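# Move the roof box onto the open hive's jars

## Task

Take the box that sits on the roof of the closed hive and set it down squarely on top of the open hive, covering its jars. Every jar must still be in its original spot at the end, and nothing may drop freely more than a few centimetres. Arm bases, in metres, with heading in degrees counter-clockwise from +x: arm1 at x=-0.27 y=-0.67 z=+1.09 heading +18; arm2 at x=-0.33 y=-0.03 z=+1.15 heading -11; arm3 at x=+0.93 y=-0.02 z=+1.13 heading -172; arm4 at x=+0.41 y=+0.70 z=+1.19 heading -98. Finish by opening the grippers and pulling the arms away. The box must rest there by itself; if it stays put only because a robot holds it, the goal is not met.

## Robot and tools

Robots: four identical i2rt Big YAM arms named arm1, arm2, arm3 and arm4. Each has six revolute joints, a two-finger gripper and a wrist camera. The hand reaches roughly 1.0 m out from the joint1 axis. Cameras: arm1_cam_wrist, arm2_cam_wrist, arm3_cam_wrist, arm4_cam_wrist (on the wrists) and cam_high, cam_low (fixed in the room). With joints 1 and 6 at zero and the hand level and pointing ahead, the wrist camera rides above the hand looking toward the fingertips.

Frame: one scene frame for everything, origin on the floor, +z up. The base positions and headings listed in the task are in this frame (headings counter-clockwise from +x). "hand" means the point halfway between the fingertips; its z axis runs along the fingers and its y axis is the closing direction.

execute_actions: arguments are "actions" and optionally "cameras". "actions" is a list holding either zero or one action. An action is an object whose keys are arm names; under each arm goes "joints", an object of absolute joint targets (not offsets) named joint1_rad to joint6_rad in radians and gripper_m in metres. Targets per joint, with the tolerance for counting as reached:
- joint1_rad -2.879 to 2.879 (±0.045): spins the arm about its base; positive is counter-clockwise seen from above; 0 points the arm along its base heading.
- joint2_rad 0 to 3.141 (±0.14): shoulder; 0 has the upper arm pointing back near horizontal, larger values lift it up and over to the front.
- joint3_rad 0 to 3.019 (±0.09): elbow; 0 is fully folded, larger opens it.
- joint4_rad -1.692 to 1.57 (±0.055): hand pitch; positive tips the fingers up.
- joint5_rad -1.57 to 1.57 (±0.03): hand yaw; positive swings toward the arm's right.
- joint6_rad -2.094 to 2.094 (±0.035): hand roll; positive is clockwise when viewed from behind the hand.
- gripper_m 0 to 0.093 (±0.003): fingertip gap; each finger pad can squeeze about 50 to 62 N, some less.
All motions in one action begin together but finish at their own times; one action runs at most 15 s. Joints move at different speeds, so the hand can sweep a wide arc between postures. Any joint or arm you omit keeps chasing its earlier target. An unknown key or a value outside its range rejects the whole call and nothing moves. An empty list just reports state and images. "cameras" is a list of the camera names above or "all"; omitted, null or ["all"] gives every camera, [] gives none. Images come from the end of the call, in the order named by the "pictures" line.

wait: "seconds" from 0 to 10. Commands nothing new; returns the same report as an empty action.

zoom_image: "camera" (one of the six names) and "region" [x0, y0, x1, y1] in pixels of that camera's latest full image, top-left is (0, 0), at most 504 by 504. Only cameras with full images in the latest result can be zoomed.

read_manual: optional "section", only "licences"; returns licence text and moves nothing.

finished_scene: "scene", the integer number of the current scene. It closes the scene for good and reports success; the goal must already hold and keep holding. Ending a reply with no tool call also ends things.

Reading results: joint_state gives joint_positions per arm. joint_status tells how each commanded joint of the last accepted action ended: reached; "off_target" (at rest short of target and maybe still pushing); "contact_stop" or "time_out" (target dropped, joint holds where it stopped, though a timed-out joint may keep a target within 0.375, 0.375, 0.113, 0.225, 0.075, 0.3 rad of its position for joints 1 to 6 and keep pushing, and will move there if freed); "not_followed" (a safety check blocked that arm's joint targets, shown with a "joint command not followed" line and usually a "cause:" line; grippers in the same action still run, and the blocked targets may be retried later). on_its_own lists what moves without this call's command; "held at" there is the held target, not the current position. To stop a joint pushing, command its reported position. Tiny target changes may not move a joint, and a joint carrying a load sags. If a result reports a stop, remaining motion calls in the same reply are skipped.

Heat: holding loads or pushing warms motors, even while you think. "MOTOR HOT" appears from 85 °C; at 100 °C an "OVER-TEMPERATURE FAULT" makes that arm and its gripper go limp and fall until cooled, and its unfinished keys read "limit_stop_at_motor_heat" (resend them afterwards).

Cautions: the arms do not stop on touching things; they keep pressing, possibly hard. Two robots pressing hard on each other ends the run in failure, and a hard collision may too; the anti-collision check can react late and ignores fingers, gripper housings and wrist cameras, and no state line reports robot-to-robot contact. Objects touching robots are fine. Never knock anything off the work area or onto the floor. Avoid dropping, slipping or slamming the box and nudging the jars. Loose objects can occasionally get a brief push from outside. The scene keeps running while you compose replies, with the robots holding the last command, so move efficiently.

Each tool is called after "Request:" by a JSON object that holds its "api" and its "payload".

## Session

Request:
{"api": "execute_actions", "payload": {"actions": []}}

Scene clock: 0.00 s.
Motor temperatures (°C, as the motors report them): arm1=[30 29 36 30 30 31] | arm2=[30 33 35 28 28 30] | arm3=[30 34 41 28 29 30] | arm4=[30 32 42 32 30 29]
arm1.joint_positions: joint1_rad=-0.175 joint2_rad=+0.660 joint3_rad=+1.419 joint4_rad=-1.488 joint5_rad=+0.244 joint6_rad=+0.318 gripper_m=+0.094
arm1.joint_status: not commanded
arm1.hand: x=-0.0477 y=-0.6834 z=+1.6076 quat_wxyz=(-0.420, -0.127, -0.898, +0.015) (m; scene frame)
arm2.joint_positions: joint1_rad=+0.559 joint2_rad=+0.546 joint3_rad=+1.405 joint4_rad=-1.411 joint5_rad=+0.065 joint6_rad=+0.368 gripper_m=+0.095
arm2.joint_status: not commanded
arm2.hand: x=-0.1482 y=+0.0221 z=+1.6980 quat_wxyz=(-0.470, -0.017, -0.869, -0.154) (m; scene frame)
arm3.joint_positions: joint1_rad=-0.749 joint2_rad=+0.575 joint3_rad=+1.365 joint4_rad=-1.277 joint5_rad=-0.245 joint6_rad=+0.443 gripper_m=+0.094
arm3.joint_status: not commanded
arm3.hand: x=+0.7222 y=+0.0780 z=+1.6820 quat_wxyz=(-0.062, -0.767, +0.374, +0.519) (m; scene frame)
arm4.joint_positions: joint1_rad=-0.881 joint2_rad=+0.528 joint3_rad=+1.353 joint4_rad=-1.364 joint5_rad=-0.192 joint6_rad=+0.298 gripper_m=+0.094
arm4.joint_status: not commanded
arm4.hand: x=+0.2646 y=+0.5717 z=+1.7233 quat_wxyz=(-0.277, -0.853, -0.157, +0.413) (m; scene frame)
pictures: arm1_cam_wrist, arm2_cam_wrist, arm3_cam_wrist, arm4_cam_wrist, cam_high, cam_low
Images, in order (width x height): arm1_cam_wrist 504x504, arm2_cam_wrist 504x504, arm3_cam_wrist 504x504, arm4_cam_wrist 504x504, cam_high 672x504, cam_low 672x504.

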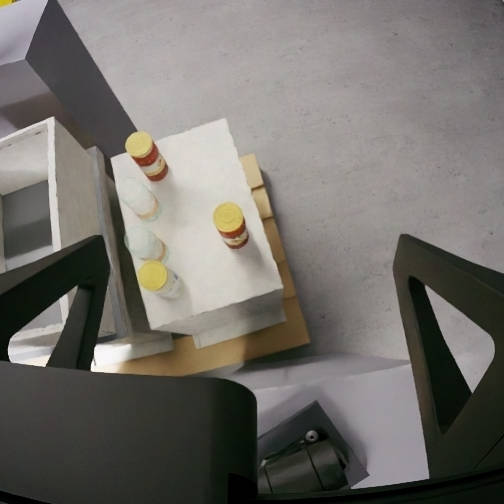

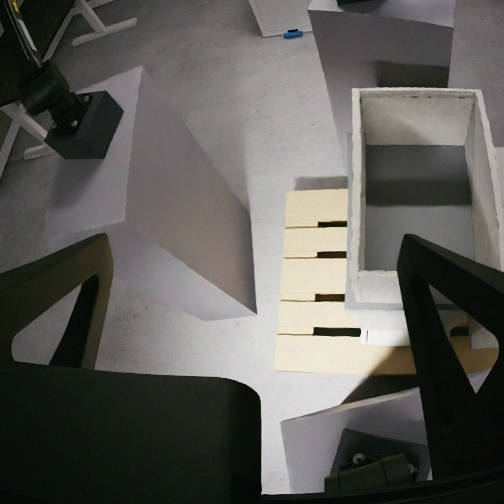

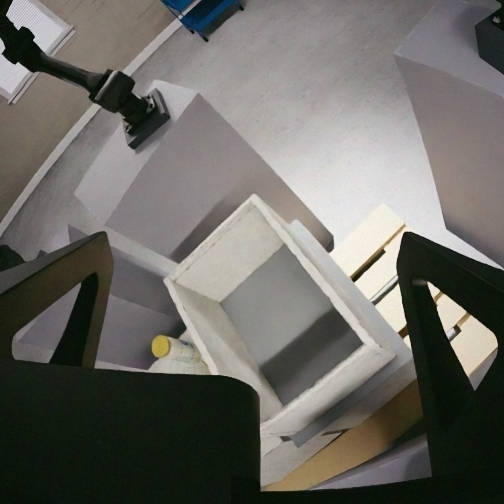

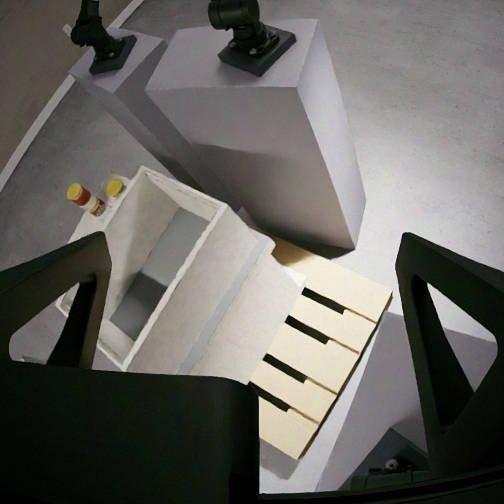

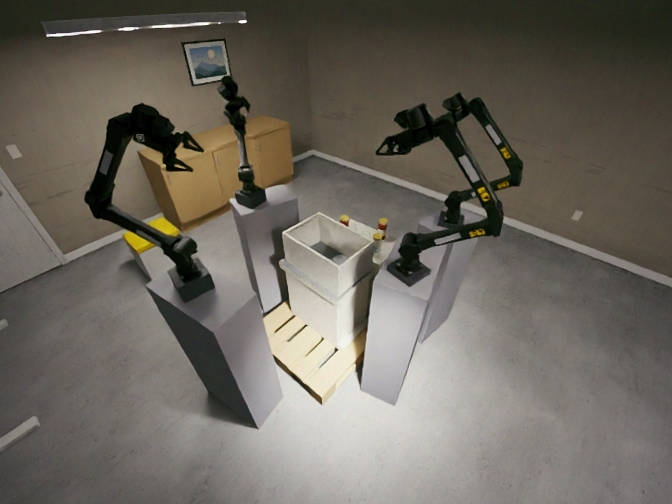

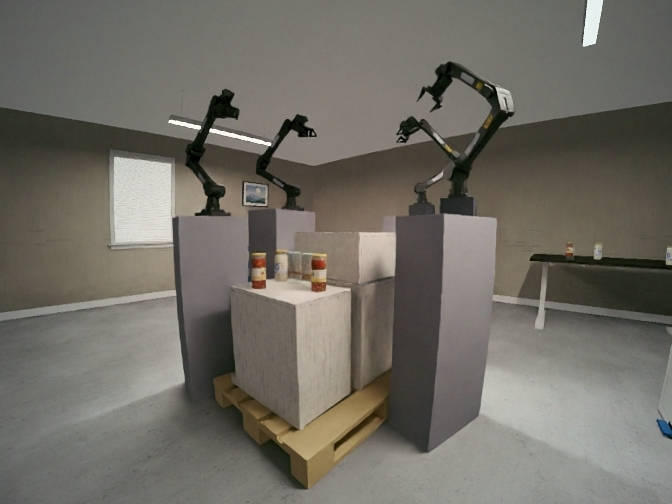

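Request:
{"api": "execute_actions", "payload": {"actions": [{"arm2":{"joints":{"joint1_rad":0.27,"joint2_rad":1.80,"joint3_rad":0.77,"joint4_rad":-0.53,"joint5_rad":0,"joint6_rad":1.655,"gripper_m":0.085}},"arm3":{"joints":{"joint1_rad":-0.175,"joint2_rad":1.81,"joint3_rad":0.90,"joint4_rad":-0.65,"joint5_rad":0,"joint6_rad":-1.61,"gripper_m":0.085}},"arm1":{"joints":{"joint1_rad":0.07,"joint2_rad":1.573,"joint3_rad":1.65,"joint4_rad":-1.06,"joint5_rad":0,"joint6_rad":0}}}]}}

Scene clock: 19.53 s.
Motor temperatures (°C, as the motors report them): arm1=[30 29 39 30 30 31] | arm2=[30 33 37 28 28 30] | arm3=[30 34 44 28 29 30] | arm4=[30 32 44 32 30 29]
arm1.joint_positions: joint1_rad=+0.066 joint2_rad=+1.581 joint3_rad=+1.633 joint4_rad=-1.071 joint5_rad=+0.002 joint6_rad=+0.007 gripper_m=+0.094
arm1.joint_status: all done
arm1.hand: x=+0.2872 y=-0.4466 z=+1.4075 quat_wxyz=(-0.267, +0.182, -0.945, -0.052) (m; scene frame)
arm2.joint_positions: joint1_rad=+0.274 joint2_rad=+1.804 joint3_rad=+0.760 joint4_rad=-0.539 joint5_rad=+0.003 joint6_rad=+1.640 gripper_m=+0.085
arm2.joint_status: all done
arm2.hand: x=+0.0387 y=+0.0006 z=+1.0613 quat_wxyz=(+0.003, -0.702, -0.712, -0.003) (m; scene frame)
arm3.joint_positions: joint1_rad=-0.169 joint2_rad=+1.799 joint3_rad=+0.906 joint4_rad=-0.659 joint5_rad=-0.002 joint6_rad=-1.599 gripper_m=+0.085
arm3.joint_status: all done
arm3.hand: x=+0.5102 y=-0.0025 z=+1.0711 quat_wxyz=(+0.007, -0.708, -0.706, +0.007) (m; scene frame)
arm4.joint_positions: joint1_rad=-0.881 joint2_rad=+0.528 joint3_rad=+1.353 joint4_rad=-1.364 joint5_rad=-0.192 joint6_rad=+0.298 gripper_m=+0.094
arm4.joint_status: not commanded
arm4.hand: x=+0.2646 y=+0.5717 z=+1.7233 quat_wxyz=(-0.277, -0.853, -0.157, +0.413) (m; scene frame)
pictures: arm1_cam_wrist, arm2_cam_wrist, arm3_cam_wrist, arm4_cam_wrist, cam_high, cam_low
Images, in order (width x height): arm1_cam_wrist 504x504, arm2_cam_wrist 504x504, arm3_cam_wrist 504x504, arm4_cam_wrist 504x504, cam_high 672x504, cam_low 672x504.

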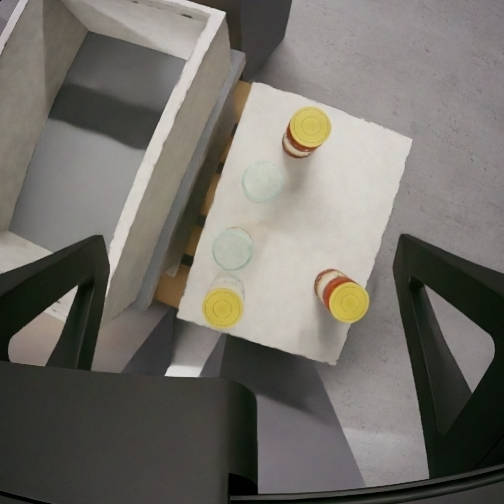

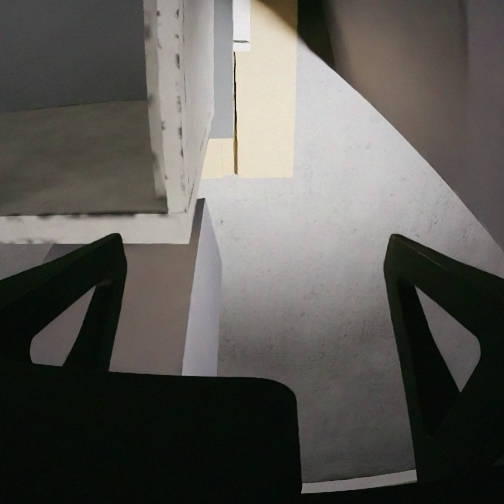

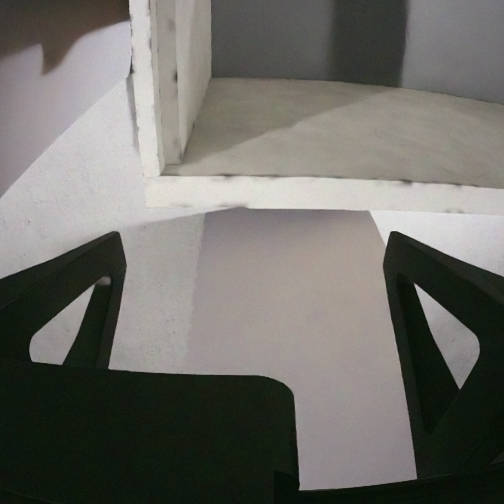

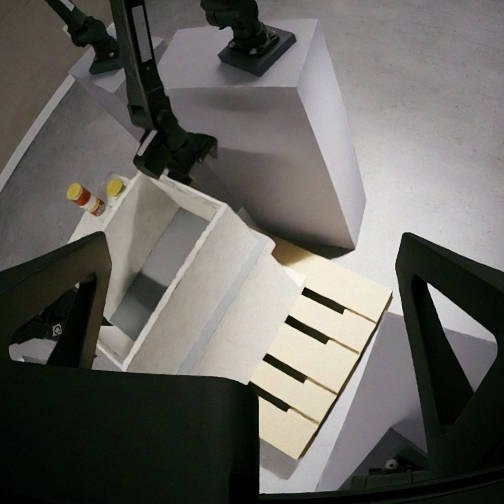

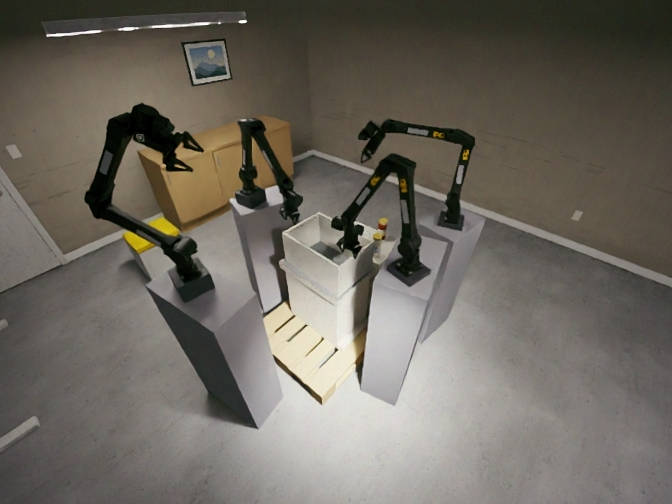

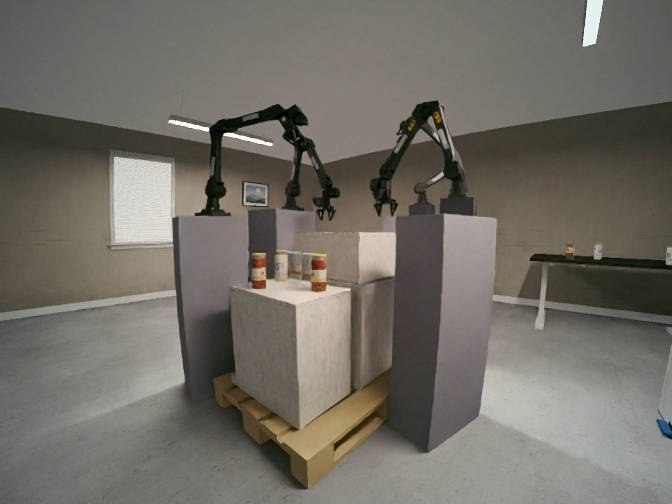

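Request:
{"api": "execute_actions", "payload": {"actions": [{"arm2":{"joints":{"joint1_rad":-0.017,"joint2_rad":1.965,"joint3_rad":0.92,"joint4_rad":-0.49,"joint6_rad":1.40}},"arm3":{"joints":{"joint1_rad":0.178,"joint2_rad":1.90,"joint3_rad":0.828,"joint4_rad":-0.503,"joint6_rad":-1.21}},"arm1":{"joints":{"joint1_rad":-0.08}}}], "cameras": ["arm1_cam_wrist","arm2_cam_wrist","arm3_cam_wrist","cam_low"]}}

Request:
{"api": "zoom_image", "payload": {"camera": "arm1_cam_wrist", "region": [60, 20, 460, 400]}}

Request:
{"api": "zoom_image", "payload": {"camera": "cam_low", "region": [220, 190, 420, 330]}}

Scene clock: 63.63 s.
Motor temperatures (°C, as the motors report them): arm1=[30 31 41 30 30 31] | arm2=[30 33 36 28 28 30] | arm3=[30 34 42 28 29 30] | arm4=[30 32 45 32 30 29]
arm1.joint_positions: joint1_rad=-0.084 joint2_rad=+1.581 joint3_rad=+1.633 joint4_rad=-1.071 joint5_rad=+0.001 joint6_rad=+0.006 gripper_m=+0.094
arm1.joint_status: all done
arm1.hand: x=+0.3149 y=-0.5328 z=+1.4076 quat_wxyz=(-0.270, +0.111, -0.956, -0.032) (m; scene frame)
arm2.joint_positions: joint1_rad=-0.025 joint2_rad=+1.966 joint3_rad=+0.909 joint4_rad=-0.492 joint5_rad=+0.002 joint6_rad=+1.415 gripper_m=+0.085
arm2.joint_status: all done
arm2.hand: x=+0.0893 y=-0.1197 z=+1.0286 quat_wxyz=(-0.009, -0.728, -0.685, -0.014) (m; scene frame)
arm3.joint_positions: joint1_rad=+0.185 joint2_rad=+1.894 joint3_rad=+0.835 joint4_rad=-0.511 joint5_rad=-0.001 joint6_rad=-1.221 gripper_m=+0.085
arm3.joint_status: all done
arm3.hand: x=+0.5546 y=-0.1403 z=+1.0192 quat_wxyz=(+0.000, -0.717, -0.697, +0.000) (m; scene frame)
arm4.joint_positions: joint1_rad=-0.881 joint2_rad=+0.528 joint3_rad=+1.353 joint4_rad=-1.364 joint5_rad=-0.192 joint6_rad=+0.298 gripper_m=+0.094
arm4.joint_status: not commanded
arm4.hand: x=+0.2646 y=+0.5717 z=+1.7233 quat_wxyz=(-0.277, -0.853, -0.157, +0.413) (m; scene frame)
pictures: arm1_cam_wrist, arm2_cam_wrist, arm3_cam_wrist, cam_low
Images, in order (width x height): arm1_cam_wrist 504x504, arm2_cam_wrist 504x504, arm3_cam_wrist 504x504, cam_low 672x504.

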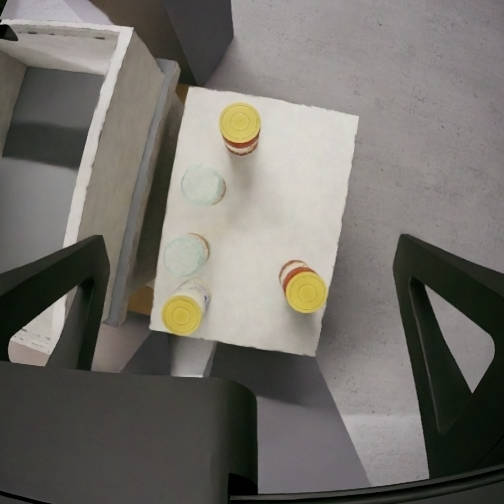

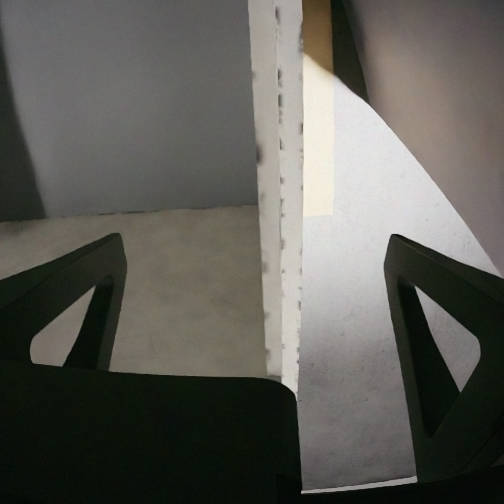

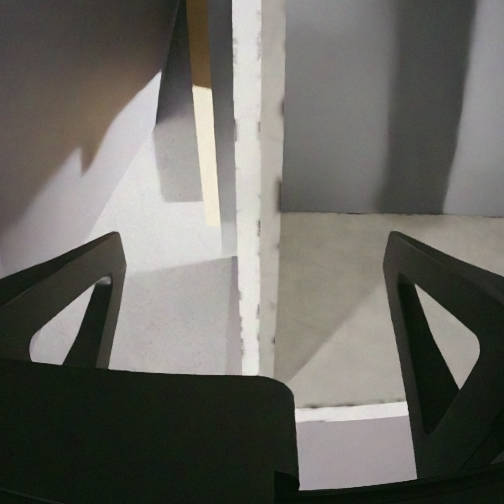

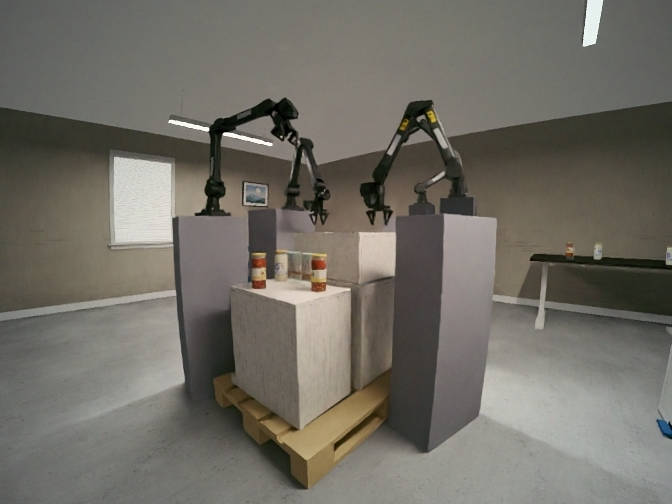

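Region (60, 20, 460, 400) of arm1_cam_wrist's 504x504 image, scaled by 1.260, with more detail than that image has; it fills the top 479 rows of this view, and the rest is white.

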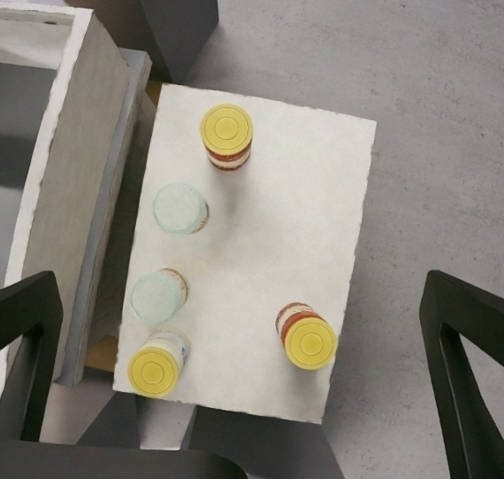

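Region (220, 190, 420, 330) of cam_low's 672x504 image, scaled by 2.520, with more detail than that image has; it fills the top 353 rows of this view, and the rest is white.

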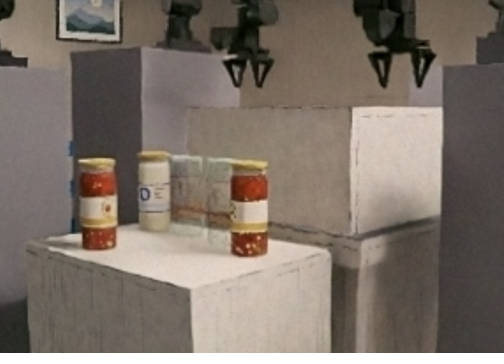

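Request:
{"api": "execute_actions", "payload": {"actions": [{"arm2":{"joints":{"joint1_rad":-0.005,"joint2_rad":2.09,"joint3_rad":0.93,"joint4_rad":-0.40}},"arm3":{"joints":{"joint1_rad":0.165,"joint2_rad":2.03,"joint3_rad":0.85,"joint4_rad":-0.39}}}], "cameras": []}}

Request:
{"api": "execute_actions", "payload": {"actions": [{"arm2":{"joints":{"joint2_rad":2.215,"joint3_rad":0.955,"joint4_rad":-0.292}},"arm3":{"joints":{"joint2_rad":2.165,"joint3_rad":0.872,"joint4_rad":-0.28}}}], "cameras": ["arm2_cam_wrist","arm3_cam_wrist"]}}

Scene clock: 77.23 s.
Motor temperatures (°C, as the motors report them): arm1=[30 31 42 30 30 31] | arm2=[30 33 36 28 28 30] | arm3=[30 34 41 28 29 30] | arm4=[30 32 45 32 30 29]
arm1.joint_positions: joint1_rad=-0.084 joint2_rad=+1.581 joint3_rad=+1.633 joint4_rad=-1.071 joint5_rad=+0.001 joint6_rad=+0.006 gripper_m=+0.094
arm1.joint_status: not commanded
arm1.hand: x=+0.3149 y=-0.5328 z=+1.4076 quat_wxyz=(-0.270, +0.111, -0.956, -0.032) (m; scene frame)
arm2.joint_positions: joint1_rad=-0.013 joint2_rad=+2.101 joint3_rad=+0.914 joint4_rad=-0.408 joint5_rad=+0.002 joint6_rad=+1.415 gripper_m=+0.085
arm2.joint_status: all done
arm2.hand: x=+0.0765 y=-0.1112 z=+0.9758 quat_wxyz=(+0.010, -0.724, -0.690, +0.000) (m; scene frame)
arm3.joint_positions: joint1_rad=+0.170 joint2_rad=+2.023 joint3_rad=+0.835 joint4_rad=-0.399 joint5_rad=-0.001 joint6_rad=-1.220 gripper_m=+0.085
arm3.joint_status: all done
arm3.hand: x=+0.5590 y=-0.1329 z=+0.9715 quat_wxyz=(-0.004, -0.722, -0.692, -0.007) (m; scene frame)
arm4.joint_positions: joint1_rad=-0.881 joint2_rad=+0.528 joint3_rad=+1.353 joint4_rad=-1.364 joint5_rad=-0.192 joint6_rad=+0.298 gripper_m=+0.094
arm4.joint_status: not commanded
arm4.hand: x=+0.2646 y=+0.5717 z=+1.7233 quat_wxyz=(-0.277, -0.853, -0.157, +0.413) (m; scene frame)
pictures: none
No camera images: the call's "cameras" was empty. Leave "cameras" out to get every camera's image.

Scene clock: 78.17 s.
Motor temperatures (°C, as the motors report them): arm1=[30 31 42 30 30 31] | arm2=[30 33 36 28 28 30] | arm3=[30 34 41 28 29 30] | arm4=[30 32 45 32 30 29]
arm1.joint_positions: joint1_rad=-0.084 joint2_rad=+1.581 joint3_rad=+1.633 joint4_rad=-1.071 joint5_rad=+0.001 joint6_rad=+0.006 gripper_m=+0.094
arm1.joint_status: not commanded
arm1.hand: x=+0.3149 y=-0.5328 z=+1.4076 quat_wxyz=(-0.270, +0.111, -0.956, -0.032) (m; scene frame)
arm2.joint_positions: joint1_rad=-0.013 joint2_rad=+2.223 joint3_rad=+0.948 joint4_rad=-0.300 joint5_rad=+0.002 joint6_rad=+1.414 gripper_m=+0.085
arm2.joint_status: all done
arm2.hand: x=+0.0841 y=-0.1121 z=+0.9322 quat_wxyz=(+0.002, -0.724, -0.690, -0.006) (m; scene frame)
arm3.joint_positions: joint1_rad=+0.170 joint2_rad=+2.155 joint3_rad=+0.861 joint4_rad=-0.288 joint5_rad=-0.001 joint6_rad=-1.220 gripper_m=+0.085
arm3.joint_status: all done
arm3.hand: x=+0.5572 y=-0.1335 z=+0.9259 quat_wxyz=(-0.003, -0.722, -0.691, -0.005) (m; scene frame)
arm4.joint_positions: joint1_rad=-0.881 joint2_rad=+0.528 joint3_rad=+1.353 joint4_rad=-1.364 joint5_rad=-0.192 joint6_rad=+0.298 gripper_m=+0.094
arm4.joint_status: not commanded
arm4.hand: x=+0.2646 y=+0.5717 z=+1.7233 quat_wxyz=(-0.277, -0.853, -0.157, +0.413) (m; scene frame)
pictures: arm2_cam_wrist, arm3_cam_wrist
Images, in order (width x height): arm2_cam_wrist 504x504, arm3_cam_wrist 504x504.

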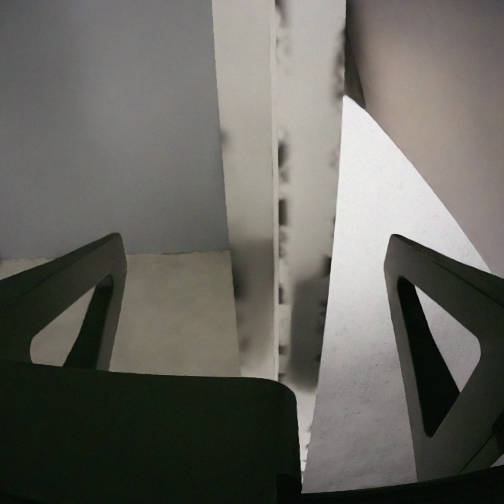

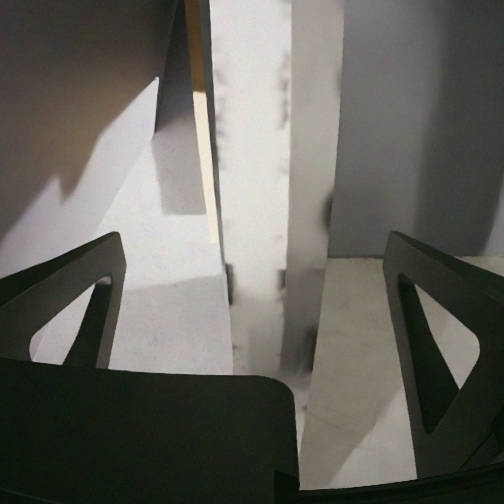

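Request:
{"api": "execute_actions", "payload": {"actions": [{"arm2":{"joints":{"joint2_rad":2.23,"gripper_m":0.0}},"arm3":{"joints":{"gripper_m":0.0}}}], "cameras": []}}

Request:
{"api": "execute_actions", "payload": {"actions": [{"arm2":{"joints":{"joint2_rad":1.965,"joint3_rad":0.935,"joint4_rad":-0.48}},"arm3":{"joints":{"joint2_rad":1.88,"joint3_rad":0.85,"joint4_rad":-0.49}}}], "cameras": ["cam_low"]}}

Request:
{"api": "execute_actions", "payload": {"actions": [{"arm2":{"joints":{"joint2_rad":1.795,"joint3_rad":0.945,"joint4_rad":-0.655}},"arm3":{"joints":{"joint2_rad":1.70,"joint3_rad":0.875,"joint4_rad":-0.68}}}], "cameras": ["cam_low","arm2_cam_wrist","arm3_cam_wrist"]}}

Scene clock: 98.93 s.
Motor temperatures (°C, as the motors report them): arm1=[30 31 42 30 30 31] | arm2=[30 33 35 28 28 30] | arm3=[30 34 41 28 29 30] | arm4=[30 32 45 32 30 29]
arm1.joint_positions: joint1_rad=-0.084 joint2_rad=+1.581 joint3_rad=+1.633 joint4_rad=-1.071 joint5_rad=+0.001 joint6_rad=+0.006 gripper_m=+0.094
arm1.joint_status: not commanded
arm1.hand: x=+0.3149 y=-0.5328 z=+1.4076 quat_wxyz=(-0.270, +0.111, -0.956, -0.032) (m; scene frame)
arm2.joint_positions: joint1_rad=-0.011 joint2_rad=+2.223 joint3_rad=+0.945 joint4_rad=-0.297 joint5_rad=+0.002 joint6_rad=+1.395 gripper_m=+0.019
arm2.joint_status: gripper_m off_target (ended at +0.019, target +0.000); the others done
arm2.hand: x=+0.0829 y=-0.1111 z=+0.9316 quat_wxyz=(+0.002, -0.716, -0.698, -0.006) (m; scene frame)
arm3.joint_positions: joint1_rad=+0.170 joint2_rad=+2.155 joint3_rad=+0.865 joint4_rad=-0.283 joint5_rad=-0.002 joint6_rad=-1.225 gripper_m=+0.018
arm3.joint_status: gripper_m off_target (ended at +0.018, target +0.000)
arm3.hand: x=+0.5536 y=-0.1349 z=+0.9262 quat_wxyz=(-0.001, -0.721, -0.693, +0.000) (m; scene frame)
arm4.joint_positions: joint1_rad=-0.881 joint2_rad=+0.528 joint3_rad=+1.353 joint4_rad=-1.364 joint5_rad=-0.192 joint6_rad=+0.298 gripper_m=+0.094
arm4.joint_status: not commanded
arm4.hand: x=+0.2646 y=+0.5717 z=+1.7233 quat_wxyz=(-0.277, -0.853, -0.157, +0.413) (m; scene frame)
pictures: none
No camera images: the call's "cameras" was empty. Leave "cameras" out to get every camera's image.

Scene clock: 100.10 s.
Motor temperatures (°C, as the motors report them): arm1=[30 31 42 30 30 31] | arm2=[30 34 35 28 28 30] | arm3=[30 34 41 28 29 30] | arm4=[30 32 45 32 30 29]
arm1.joint_positions: joint1_rad=-0.084 joint2_rad=+1.581 joint3_rad=+1.633 joint4_rad=-1.071 joint5_rad=+0.001 joint6_rad=+0.006 gripper_m=+0.094
arm1.joint_status: not commanded
arm1.hand: x=+0.3149 y=-0.5328 z=+1.4076 quat_wxyz=(-0.270, +0.111, -0.956, -0.032) (m; scene frame)
arm2.joint_positions: joint1_rad=-0.004 joint2_rad=+2.026 joint3_rad=+0.915 joint4_rad=-0.461 joint5_rad=-0.005 joint6_rad=+1.391 gripper_m=+0.019
arm2.joint_status: all done
arm2.hand: x=+0.0868 y=-0.1086 z=+1.0059 quat_wxyz=(+0.002, -0.712, -0.702, -0.010) (m; scene frame)
arm3.joint_positions: joint1_rad=+0.170 joint2_rad=+1.943 joint3_rad=+0.833 joint4_rad=-0.478 joint5_rad=+0.008 joint6_rad=-1.227 gripper_m=+0.018
arm3.joint_status: all done
arm3.hand: x=+0.5571 y=-0.1318 z=+1.0008 quat_wxyz=(+0.000, -0.720, -0.694, -0.009) (m; scene frame)
arm4.joint_positions: joint1_rad=-0.881 joint2_rad=+0.528 joint3_rad=+1.353 joint4_rad=-1.364 joint5_rad=-0.192 joint6_rad=+0.298 gripper_m=+0.094
arm4.joint_status: not commanded
arm4.hand: x=+0.2646 y=+0.5717 z=+1.7233 quat_wxyz=(-0.277, -0.853, -0.157, +0.413) (m; scene frame)
pictures: cam_low
Images, in order (width x height): cam_low 672x504.

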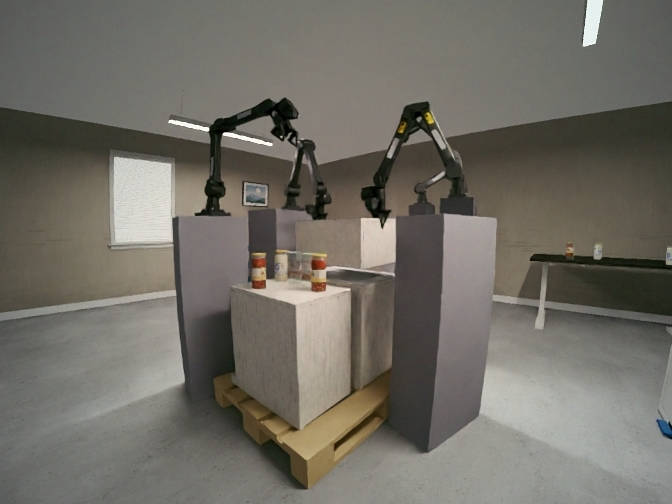

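Scene clock: 101.13 s.
Motor temperatures (°C, as the motors report them): arm1=[30 31 42 30 30 31] | arm2=[30 34 35 28 28 30] | arm3=[30 35 41 28 29 30] | arm4=[30 32 45 32 30 29]
arm1.joint_positions: joint1_rad=-0.084 joint2_rad=+1.581 joint3_rad=+1.633 joint4_rad=-1.071 joint5_rad=+0.001 joint6_rad=+0.006 gripper_m=+0.094
arm1.joint_status: not commanded
arm1.hand: x=+0.3149 y=-0.5328 z=+1.4076 quat_wxyz=(-0.270, +0.111, -0.956, -0.032) (m; scene frame)
arm2.joint_positions: joint1_rad=-0.004 joint2_rad=+1.853 joint3_rad=+0.916 joint4_rad=-0.630 joint5_rad=-0.007 joint6_rad=+1.391 gripper_m=+0.019
arm2.joint_status: all done
arm2.hand: x=+0.0873 y=-0.1094 z=+1.0750 quat_wxyz=(+0.001, -0.712, -0.702, -0.012) (m; scene frame)
arm3.joint_positions: joint1_rad=+0.170 joint2_rad=+1.758 joint3_rad=+0.834 joint4_rad=-0.661 joint5_rad=+0.009 joint6_rad=-1.228 gripper_m=+0.018
arm3.joint_status: all done
arm3.hand: x=+0.5598 y=-0.1309 z=+1.0694 quat_wxyz=(+0.001, -0.720, -0.694, -0.008) (m; scene frame)
arm4.joint_positions: joint1_rad=-0.881 joint2_rad=+0.528 joint3_rad=+1.353 joint4_rad=-1.364 joint5_rad=-0.192 joint6_rad=+0.298 gripper_m=+0.094
arm4.joint_status: not commanded
arm4.hand: x=+0.2646 y=+0.5717 z=+1.7233 quat_wxyz=(-0.277, -0.853, -0.157, +0.413) (m; scene frame)
pictures: arm2_cam_wrist, arm3_cam_wrist, cam_low
Images, in order (width x height): arm2_cam_wrist 504x504, arm3_cam_wrist 504x504, cam_low 672x504.

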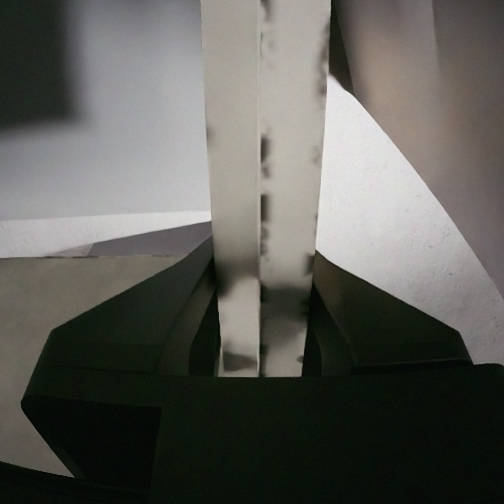

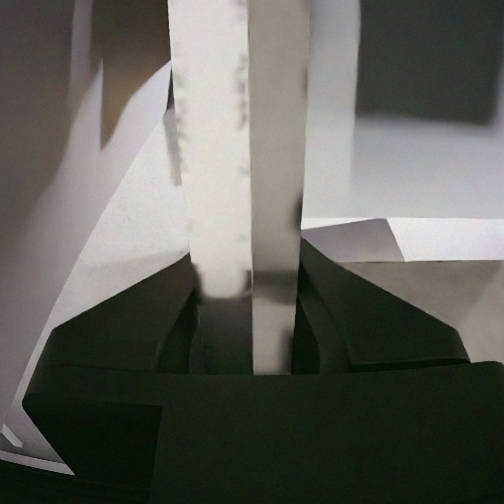

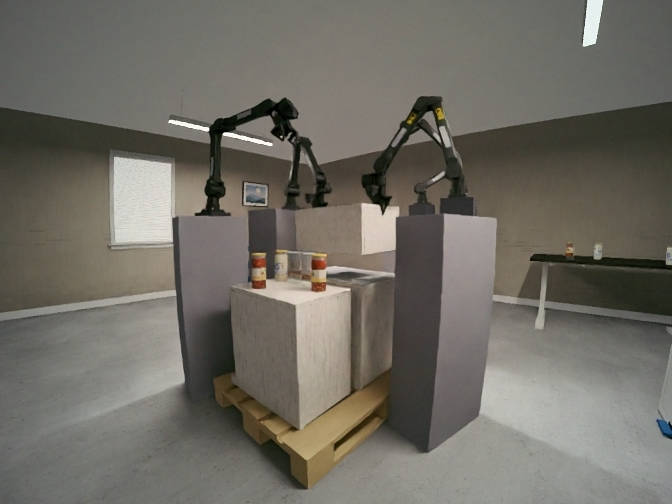

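Request:
{"api": "execute_actions", "payload": {"actions": [{"arm2":{"joints":{"joint2_rad":1.65,"joint3_rad":1.0,"joint4_rad":-0.855}},"arm3":{"joints":{"joint2_rad":1.555,"joint3_rad":0.955,"joint4_rad":-0.89}}}], "cameras": []}}

Request:
{"api": "execute_actions", "payload": {"actions": [{"arm2":{"joints":{"joint1_rad":-0.244,"joint2_rad":1.71,"joint3_rad":1.10,"joint4_rad":-0.87,"joint6_rad":1.15}},"arm3":{"joints":{"joint1_rad":0.392,"joint2_rad":1.65,"joint3_rad":1.09,"joint4_rad":-0.91,"joint6_rad":-1.015}}}], "cameras": ["cam_low"]}}

Request:
{"api": "execute_actions", "payload": {"actions": [{"arm2":{"joints":{"joint1_rad":-0.448,"joint2_rad":1.795,"joint3_rad":1.275,"joint4_rad":-0.925,"joint6_rad":0.94}},"arm3":{"joints":{"joint1_rad":0.57,"joint2_rad":1.77,"joint3_rad":1.30,"joint4_rad":-0.97,"joint6_rad":-0.845}}}], "cameras": ["cam_low","cam_high"]}}

Scene clock: 136.90 s.
Motor temperatures (°C, as the motors report them): arm1=[30 31 42 30 30 31] | arm2=[30 34 37 28 28 30] | arm3=[30 35 44 28 30 30] | arm4=[30 31 45 32 30 29]
arm1.joint_positions: joint1_rad=-0.084 joint2_rad=+1.581 joint3_rad=+1.633 joint4_rad=-1.071 joint5_rad=+0.001 joint6_rad=+0.006 gripper_m=+0.094
arm1.joint_status: not commanded
arm1.hand: x=+0.3149 y=-0.5328 z=+1.4076 quat_wxyz=(-0.270, +0.111, -0.956, -0.032) (m; scene frame)
arm2.joint_positions: joint1_rad=-0.004 joint2_rad=+1.704 joint3_rad=+0.945 joint4_rad=-0.811 joint5_rad=-0.009 joint6_rad=+1.390 gripper_m=+0.019
arm2.joint_status: all done
arm2.hand: x=+0.0837 y=-0.1093 z=+1.1414 quat_wxyz=(+0.002, -0.712, -0.702, -0.012) (m; scene frame)
arm3.joint_positions: joint1_rad=+0.170 joint2_rad=+1.613 joint3_rad=+0.879 joint4_rad=-0.850 joint5_rad=+0.012 joint6_rad=-1.230 gripper_m=+0.018
arm3.joint_status: all done
arm3.hand: x=+0.5591 y=-0.1303 z=+1.1346 quat_wxyz=(+0.003, -0.719, -0.695, -0.008) (m; scene frame)
arm4.joint_positions: joint1_rad=-0.881 joint2_rad=+0.528 joint3_rad=+1.353 joint4_rad=-1.364 joint5_rad=-0.192 joint6_rad=+0.298 gripper_m=+0.094
arm4.joint_status: not commanded
arm4.hand: x=+0.2646 y=+0.5717 z=+1.7233 quat_wxyz=(-0.277, -0.853, -0.157, +0.413) (m; scene frame)
pictures: none
No camera images: the call's "cameras" was empty. Leave "cameras" out to get every camera's image.

Scene clock: 138.30 s.
Motor temperatures (°C, as the motors report them): arm1=[30 31 42 30 30 31] | arm2=[30 34 37 28 28 30] | arm3=[30 35 44 28 30 30] | arm4=[30 31 45 32 30 29]
arm1.joint_positions: joint1_rad=-0.084 joint2_rad=+1.581 joint3_rad=+1.633 joint4_rad=-1.071 joint5_rad=+0.001 joint6_rad=+0.006 gripper_m=+0.094
arm1.joint_status: not commanded
arm1.hand: x=+0.3149 y=-0.5328 z=+1.4076 quat_wxyz=(-0.270, +0.111, -0.956, -0.032) (m; scene frame)
arm2.joint_positions: joint1_rad=-0.243 joint2_rad=+1.783 joint3_rad=+1.054 joint4_rad=-0.847 joint5_rad=-0.013 joint6_rad=+1.137 gripper_m=+0.019
arm2.joint_status: all done
arm2.hand: x=+0.0851 y=-0.2180 z=+1.1382 quat_wxyz=(+0.005, -0.707, -0.707, -0.013) (m; scene frame)
arm3.joint_positions: joint1_rad=+0.393 joint2_rad=+1.717 joint3_rad=+1.014 joint4_rad=-0.899 joint5_rad=+0.012 joint6_rad=-1.019 gripper_m=+0.018
arm3.joint_status: all done
arm3.hand: x=+0.5573 y=-0.2304 z=+1.1330 quat_wxyz=(+0.002, -0.714, -0.700, -0.016) (m; scene frame)
arm4.joint_positions: joint1_rad=-0.881 joint2_rad=+0.528 joint3_rad=+1.353 joint4_rad=-1.364 joint5_rad=-0.192 joint6_rad=+0.298 gripper_m=+0.094
arm4.joint_status: not commanded
arm4.hand: x=+0.2646 y=+0.5717 z=+1.7233 quat_wxyz=(-0.277, -0.853, -0.157, +0.413) (m; scene frame)
pictures: cam_low
Images, in order (width x height): cam_low 672x504.

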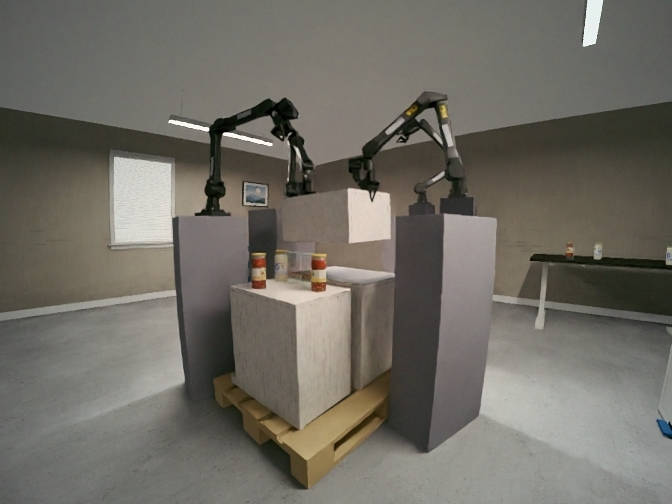

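Scene clock: 139.83 s.
Motor temperatures (°C, as the motors report them): arm1=[30 31 42 30 30 31] | arm2=[30 34 37 28 28 30] | arm3=[30 35 45 28 30 30] | arm4=[30 31 45 32 30 29]
arm1.joint_positions: joint1_rad=-0.084 joint2_rad=+1.581 joint3_rad=+1.633 joint4_rad=-1.071 joint5_rad=+0.001 joint6_rad=+0.006 gripper_m=+0.094
arm1.joint_status: not commanded
arm1.hand: x=+0.3149 y=-0.5328 z=+1.4076 quat_wxyz=(-0.270, +0.111, -0.956, -0.032) (m; scene frame)
arm2.joint_positions: joint1_rad=-0.448 joint2_rad=+1.883 joint3_rad=+1.219 joint4_rad=-0.910 joint5_rad=-0.012 joint6_rad=+0.929 gripper_m=+0.019
arm2.joint_status: all done
arm2.hand: x=+0.0793 y=-0.3282 z=+1.1396 quat_wxyz=(+0.003, -0.706, -0.708, -0.014) (m; scene frame)
arm3.joint_positions: joint1_rad=+0.570 joint2_rad=+1.857 joint3_rad=+1.221 joint4_rad=-0.962 joint5_rad=+0.012 joint6_rad=-0.849 gripper_m=+0.018
arm3.joint_status: all done
arm3.hand: x=+0.5502 y=-0.3355 z=+1.1325 quat_wxyz=(+0.005, -0.712, -0.702, -0.013) (m; scene frame)
arm4.joint_positions: joint1_rad=-0.881 joint2_rad=+0.528 joint3_rad=+1.353 joint4_rad=-1.364 joint5_rad=-0.192 joint6_rad=+0.298 gripper_m=+0.094
arm4.joint_status: not commanded
arm4.hand: x=+0.2646 y=+0.5717 z=+1.7233 quat_wxyz=(-0.277, -0.853, -0.157, +0.413) (m; scene frame)
pictures: cam_high, cam_low
Images, in order (width x height): cam_high 672x504, cam_low 672x504.

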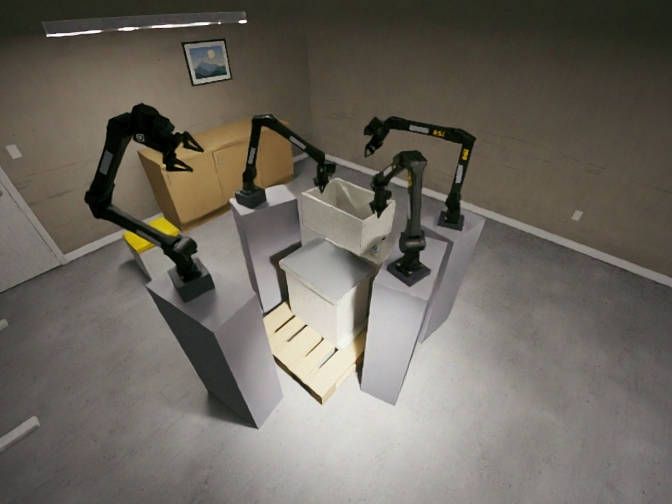

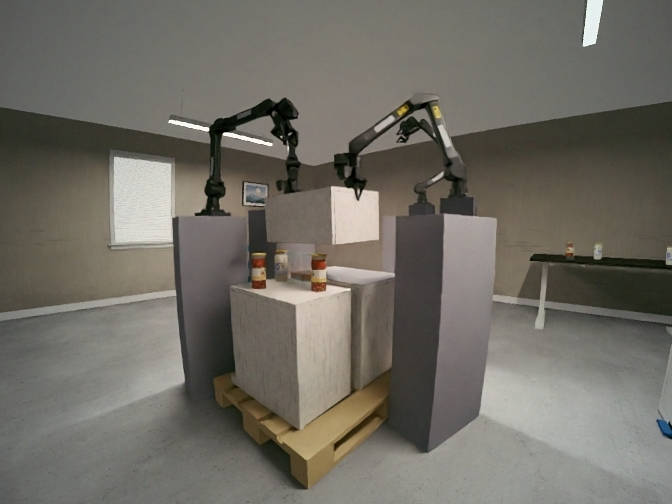

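Request:
{"api": "execute_actions", "payload": {"actions": [{"arm2":{"joints":{"joint1_rad":-0.603,"joint2_rad":1.91,"joint3_rad":1.51,"joint4_rad":-1.005,"joint6_rad":0.785}},"arm3":{"joints":{"joint1_rad":0.70,"joint2_rad":1.89,"joint3_rad":1.56,"joint4_rad":-1.05,"joint6_rad":-0.725}}}], "cameras": ["cam_low"]}}

Request:
{"api": "execute_actions", "payload": {"actions": [{"arm2":{"joints":{"joint1_rad":-0.723,"joint2_rad":2.07,"joint3_rad":1.825,"joint4_rad":-1.135,"joint6_rad":0.665}},"arm3":{"joints":{"joint1_rad":0.80,"joint2_rad":2.065,"joint3_rad":1.895,"joint4_rad":-1.19,"joint6_rad":-0.63}}}], "cameras": ["cam_low","cam_high","arm1_cam_wrist"]}}

Request:
{"api": "zoom_image", "payload": {"camera": "arm1_cam_wrist", "region": [60, 20, 460, 400]}}

Scene clock: 154.00 s.
Motor temperatures (°C, as the motors report them): arm1=[30 31 43 30 30 31] | arm2=[30 35 39 28 28 30] | arm3=[30 37 48 28 30 30] | arm4=[30 31 45 32 30 29]
arm1.joint_positions: joint1_rad=-0.084 joint2_rad=+1.581 joint3_rad=+1.633 joint4_rad=-1.071 joint5_rad=+0.001 joint6_rad=+0.006 gripper_m=+0.094
arm1.joint_status: not commanded
arm1.hand: x=+0.3149 y=-0.5328 z=+1.4076 quat_wxyz=(-0.270, +0.111, -0.956, -0.032) (m; scene frame)
arm2.joint_positions: joint1_rad=-0.596 joint2_rad=+2.014 joint3_rad=+1.437 joint4_rad=-0.989 joint5_rad=-0.012 joint6_rad=+0.774 gripper_m=+0.019
arm2.joint_status: all done
arm2.hand: x=+0.0760 y=-0.4299 z=+1.1387 quat_wxyz=(-0.002, -0.703, -0.711, -0.014) (m; scene frame)
arm3.joint_positions: joint1_rad=+0.695 joint2_rad=+1.998 joint3_rad=+1.456 joint4_rad=-1.042 joint5_rad=+0.009 joint6_rad=-0.733 gripper_m=+0.018
arm3.joint_status: joint3_rad time_out (moved +0.234 of +0.339); the others done
arm3.on_its_own: joint3_rad reads +1.456 and still pushes toward +1.560 since a time_out
arm3.hand: x=+0.5463 y=-0.4318 z=+1.1342 quat_wxyz=(+0.005, -0.709, -0.705, -0.007) (m; scene frame)
arm4.joint_positions: joint1_rad=-0.881 joint2_rad=+0.528 joint3_rad=+1.353 joint4_rad=-1.364 joint5_rad=-0.192 joint6_rad=+0.298 gripper_m=+0.094
arm4.joint_status: not commanded
arm4.hand: x=+0.2646 y=+0.5717 z=+1.7233 quat_wxyz=(-0.277, -0.853, -0.157, +0.413) (m; scene frame)
pictures: cam_low
Images, in order (width x height): cam_low 672x504.

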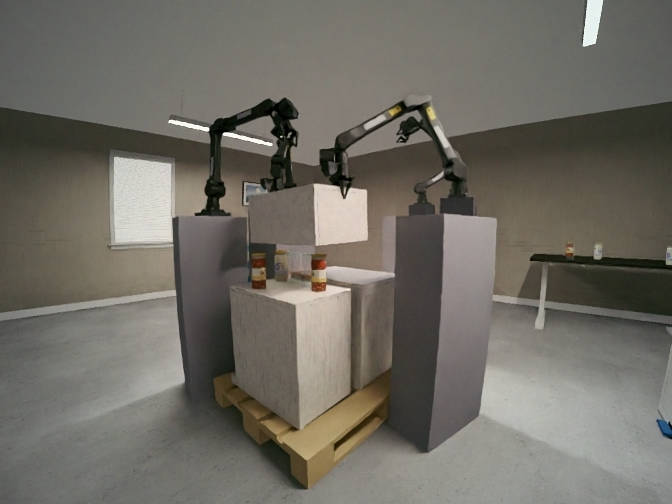

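not run: a stop came earlier in this reply.

This scene's latest camera images include none from arm1_cam_wrist. They are from: cam_low. Call execute_actions without "cameras", or with arm1_cam_wrist in "cameras", to get its image.

Request:
{"api": "execute_actions", "payload": {"actions": [{"arm2":{"joints":{"joint1_rad":-0.73,"joint2_rad":2.07,"joint3_rad":1.83,"joint4_rad":-1.14,"joint6_rad":0.66}},"arm3":{"joints":{"joint1_rad":0.805,"joint2_rad":2.065,"joint3_rad":1.92,"joint4_rad":-1.19,"joint6_rad":-0.63}}}], "cameras": ["cam_low","cam_high","arm1_cam_wrist"]}}

Request:
{"api": "zoom_image", "payload": {"camera": "arm1_cam_wrist", "region": [60, 20, 460, 400]}}

Scene clock: 167.57 s.
Motor temperatures (°C, as the motors report them): arm1=[30 32 43 30 30 31] | arm2=[30 36 41 28 28 30] | arm3=[30 39 52 28 30 30] | arm4=[30 31 45 32 30 29]
arm1.joint_positions: joint1_rad=-0.084 joint2_rad=+1.581 joint3_rad=+1.633 joint4_rad=-1.071 joint5_rad=+0.001 joint6_rad=+0.006 gripper_m=+0.094
arm1.joint_status: not commanded
arm1.hand: x=+0.3149 y=-0.5328 z=+1.4076 quat_wxyz=(-0.270, +0.111, -0.956, -0.032) (m; scene frame)
arm2.joint_positions: joint1_rad=-0.717 joint2_rad=+2.191 joint3_rad=+1.737 joint4_rad=-1.116 joint5_rad=-0.016 joint6_rad=+0.651 gripper_m=+0.019
arm2.joint_status: joint3_rad time_out (moved +0.300 of +0.393); the others done
arm2.on_its_own: joint3_rad reads +1.737 and still pushes toward +1.830 since a time_out
arm2.hand: x=+0.0707 y=-0.5327 z=+1.1337 quat_wxyz=(-0.001, -0.703, -0.711, -0.016) (m; scene frame)
arm3.joint_positions: joint1_rad=+0.794 joint2_rad=+2.195 joint3_rad=+1.788 joint4_rad=-1.180 joint5_rad=+0.011 joint6_rad=-0.641 gripper_m=+0.018
arm3.joint_status: joint3_rad time_out (moved +0.332 of +0.464); the others done
arm3.on_its_own: joint3_rad reads +1.788 and still pushes toward +1.900 since a time_out
arm3.hand: x=+0.5409 y=-0.5320 z=+1.1310 quat_wxyz=(+0.007, -0.707, -0.707, -0.007) (m; scene frame)
arm4.joint_positions: joint1_rad=-0.881 joint2_rad=+0.528 joint3_rad=+1.353 joint4_rad=-1.364 joint5_rad=-0.192 joint6_rad=+0.298 gripper_m=+0.094
arm4.joint_status: not commanded
arm4.hand: x=+0.2646 y=+0.5717 z=+1.7233 quat_wxyz=(-0.277, -0.853, -0.157, +0.413) (m; scene frame)
pictures: arm1_cam_wrist, cam_high, cam_low
Images, in order (width x height): arm1_cam_wrist 504x504, cam_high 672x504, cam_low 672x504.

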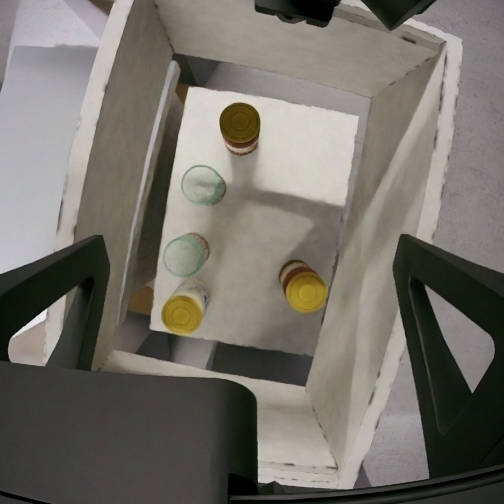

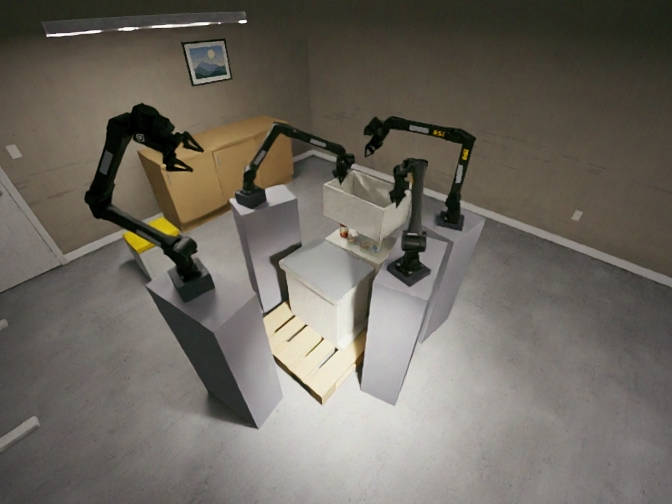

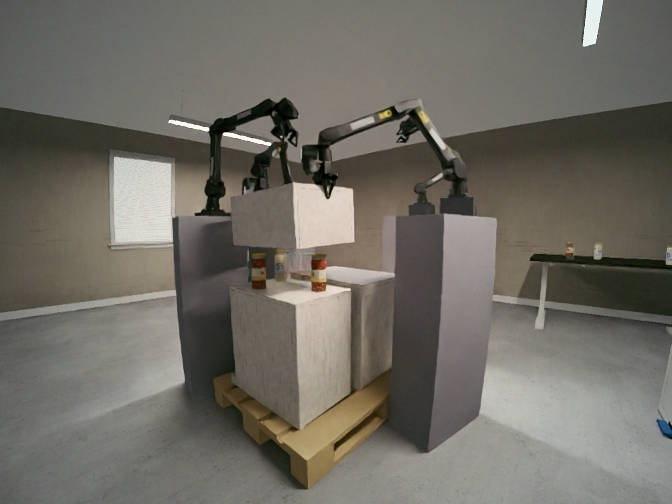

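Region (60, 20, 460, 400) of arm1_cam_wrist's 504x504 image, scaled by 1.260, with more detail than that image has; it fills the top 479 rows of this view, and the rest is white.

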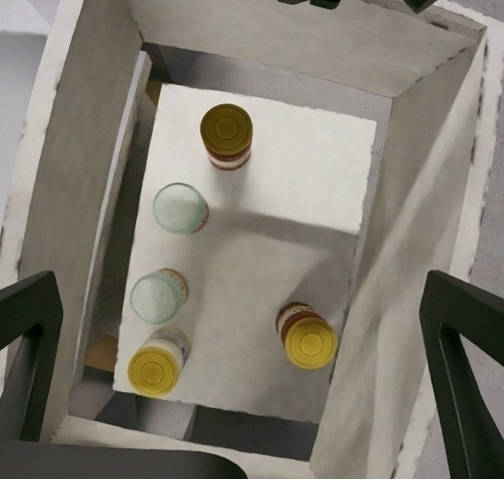

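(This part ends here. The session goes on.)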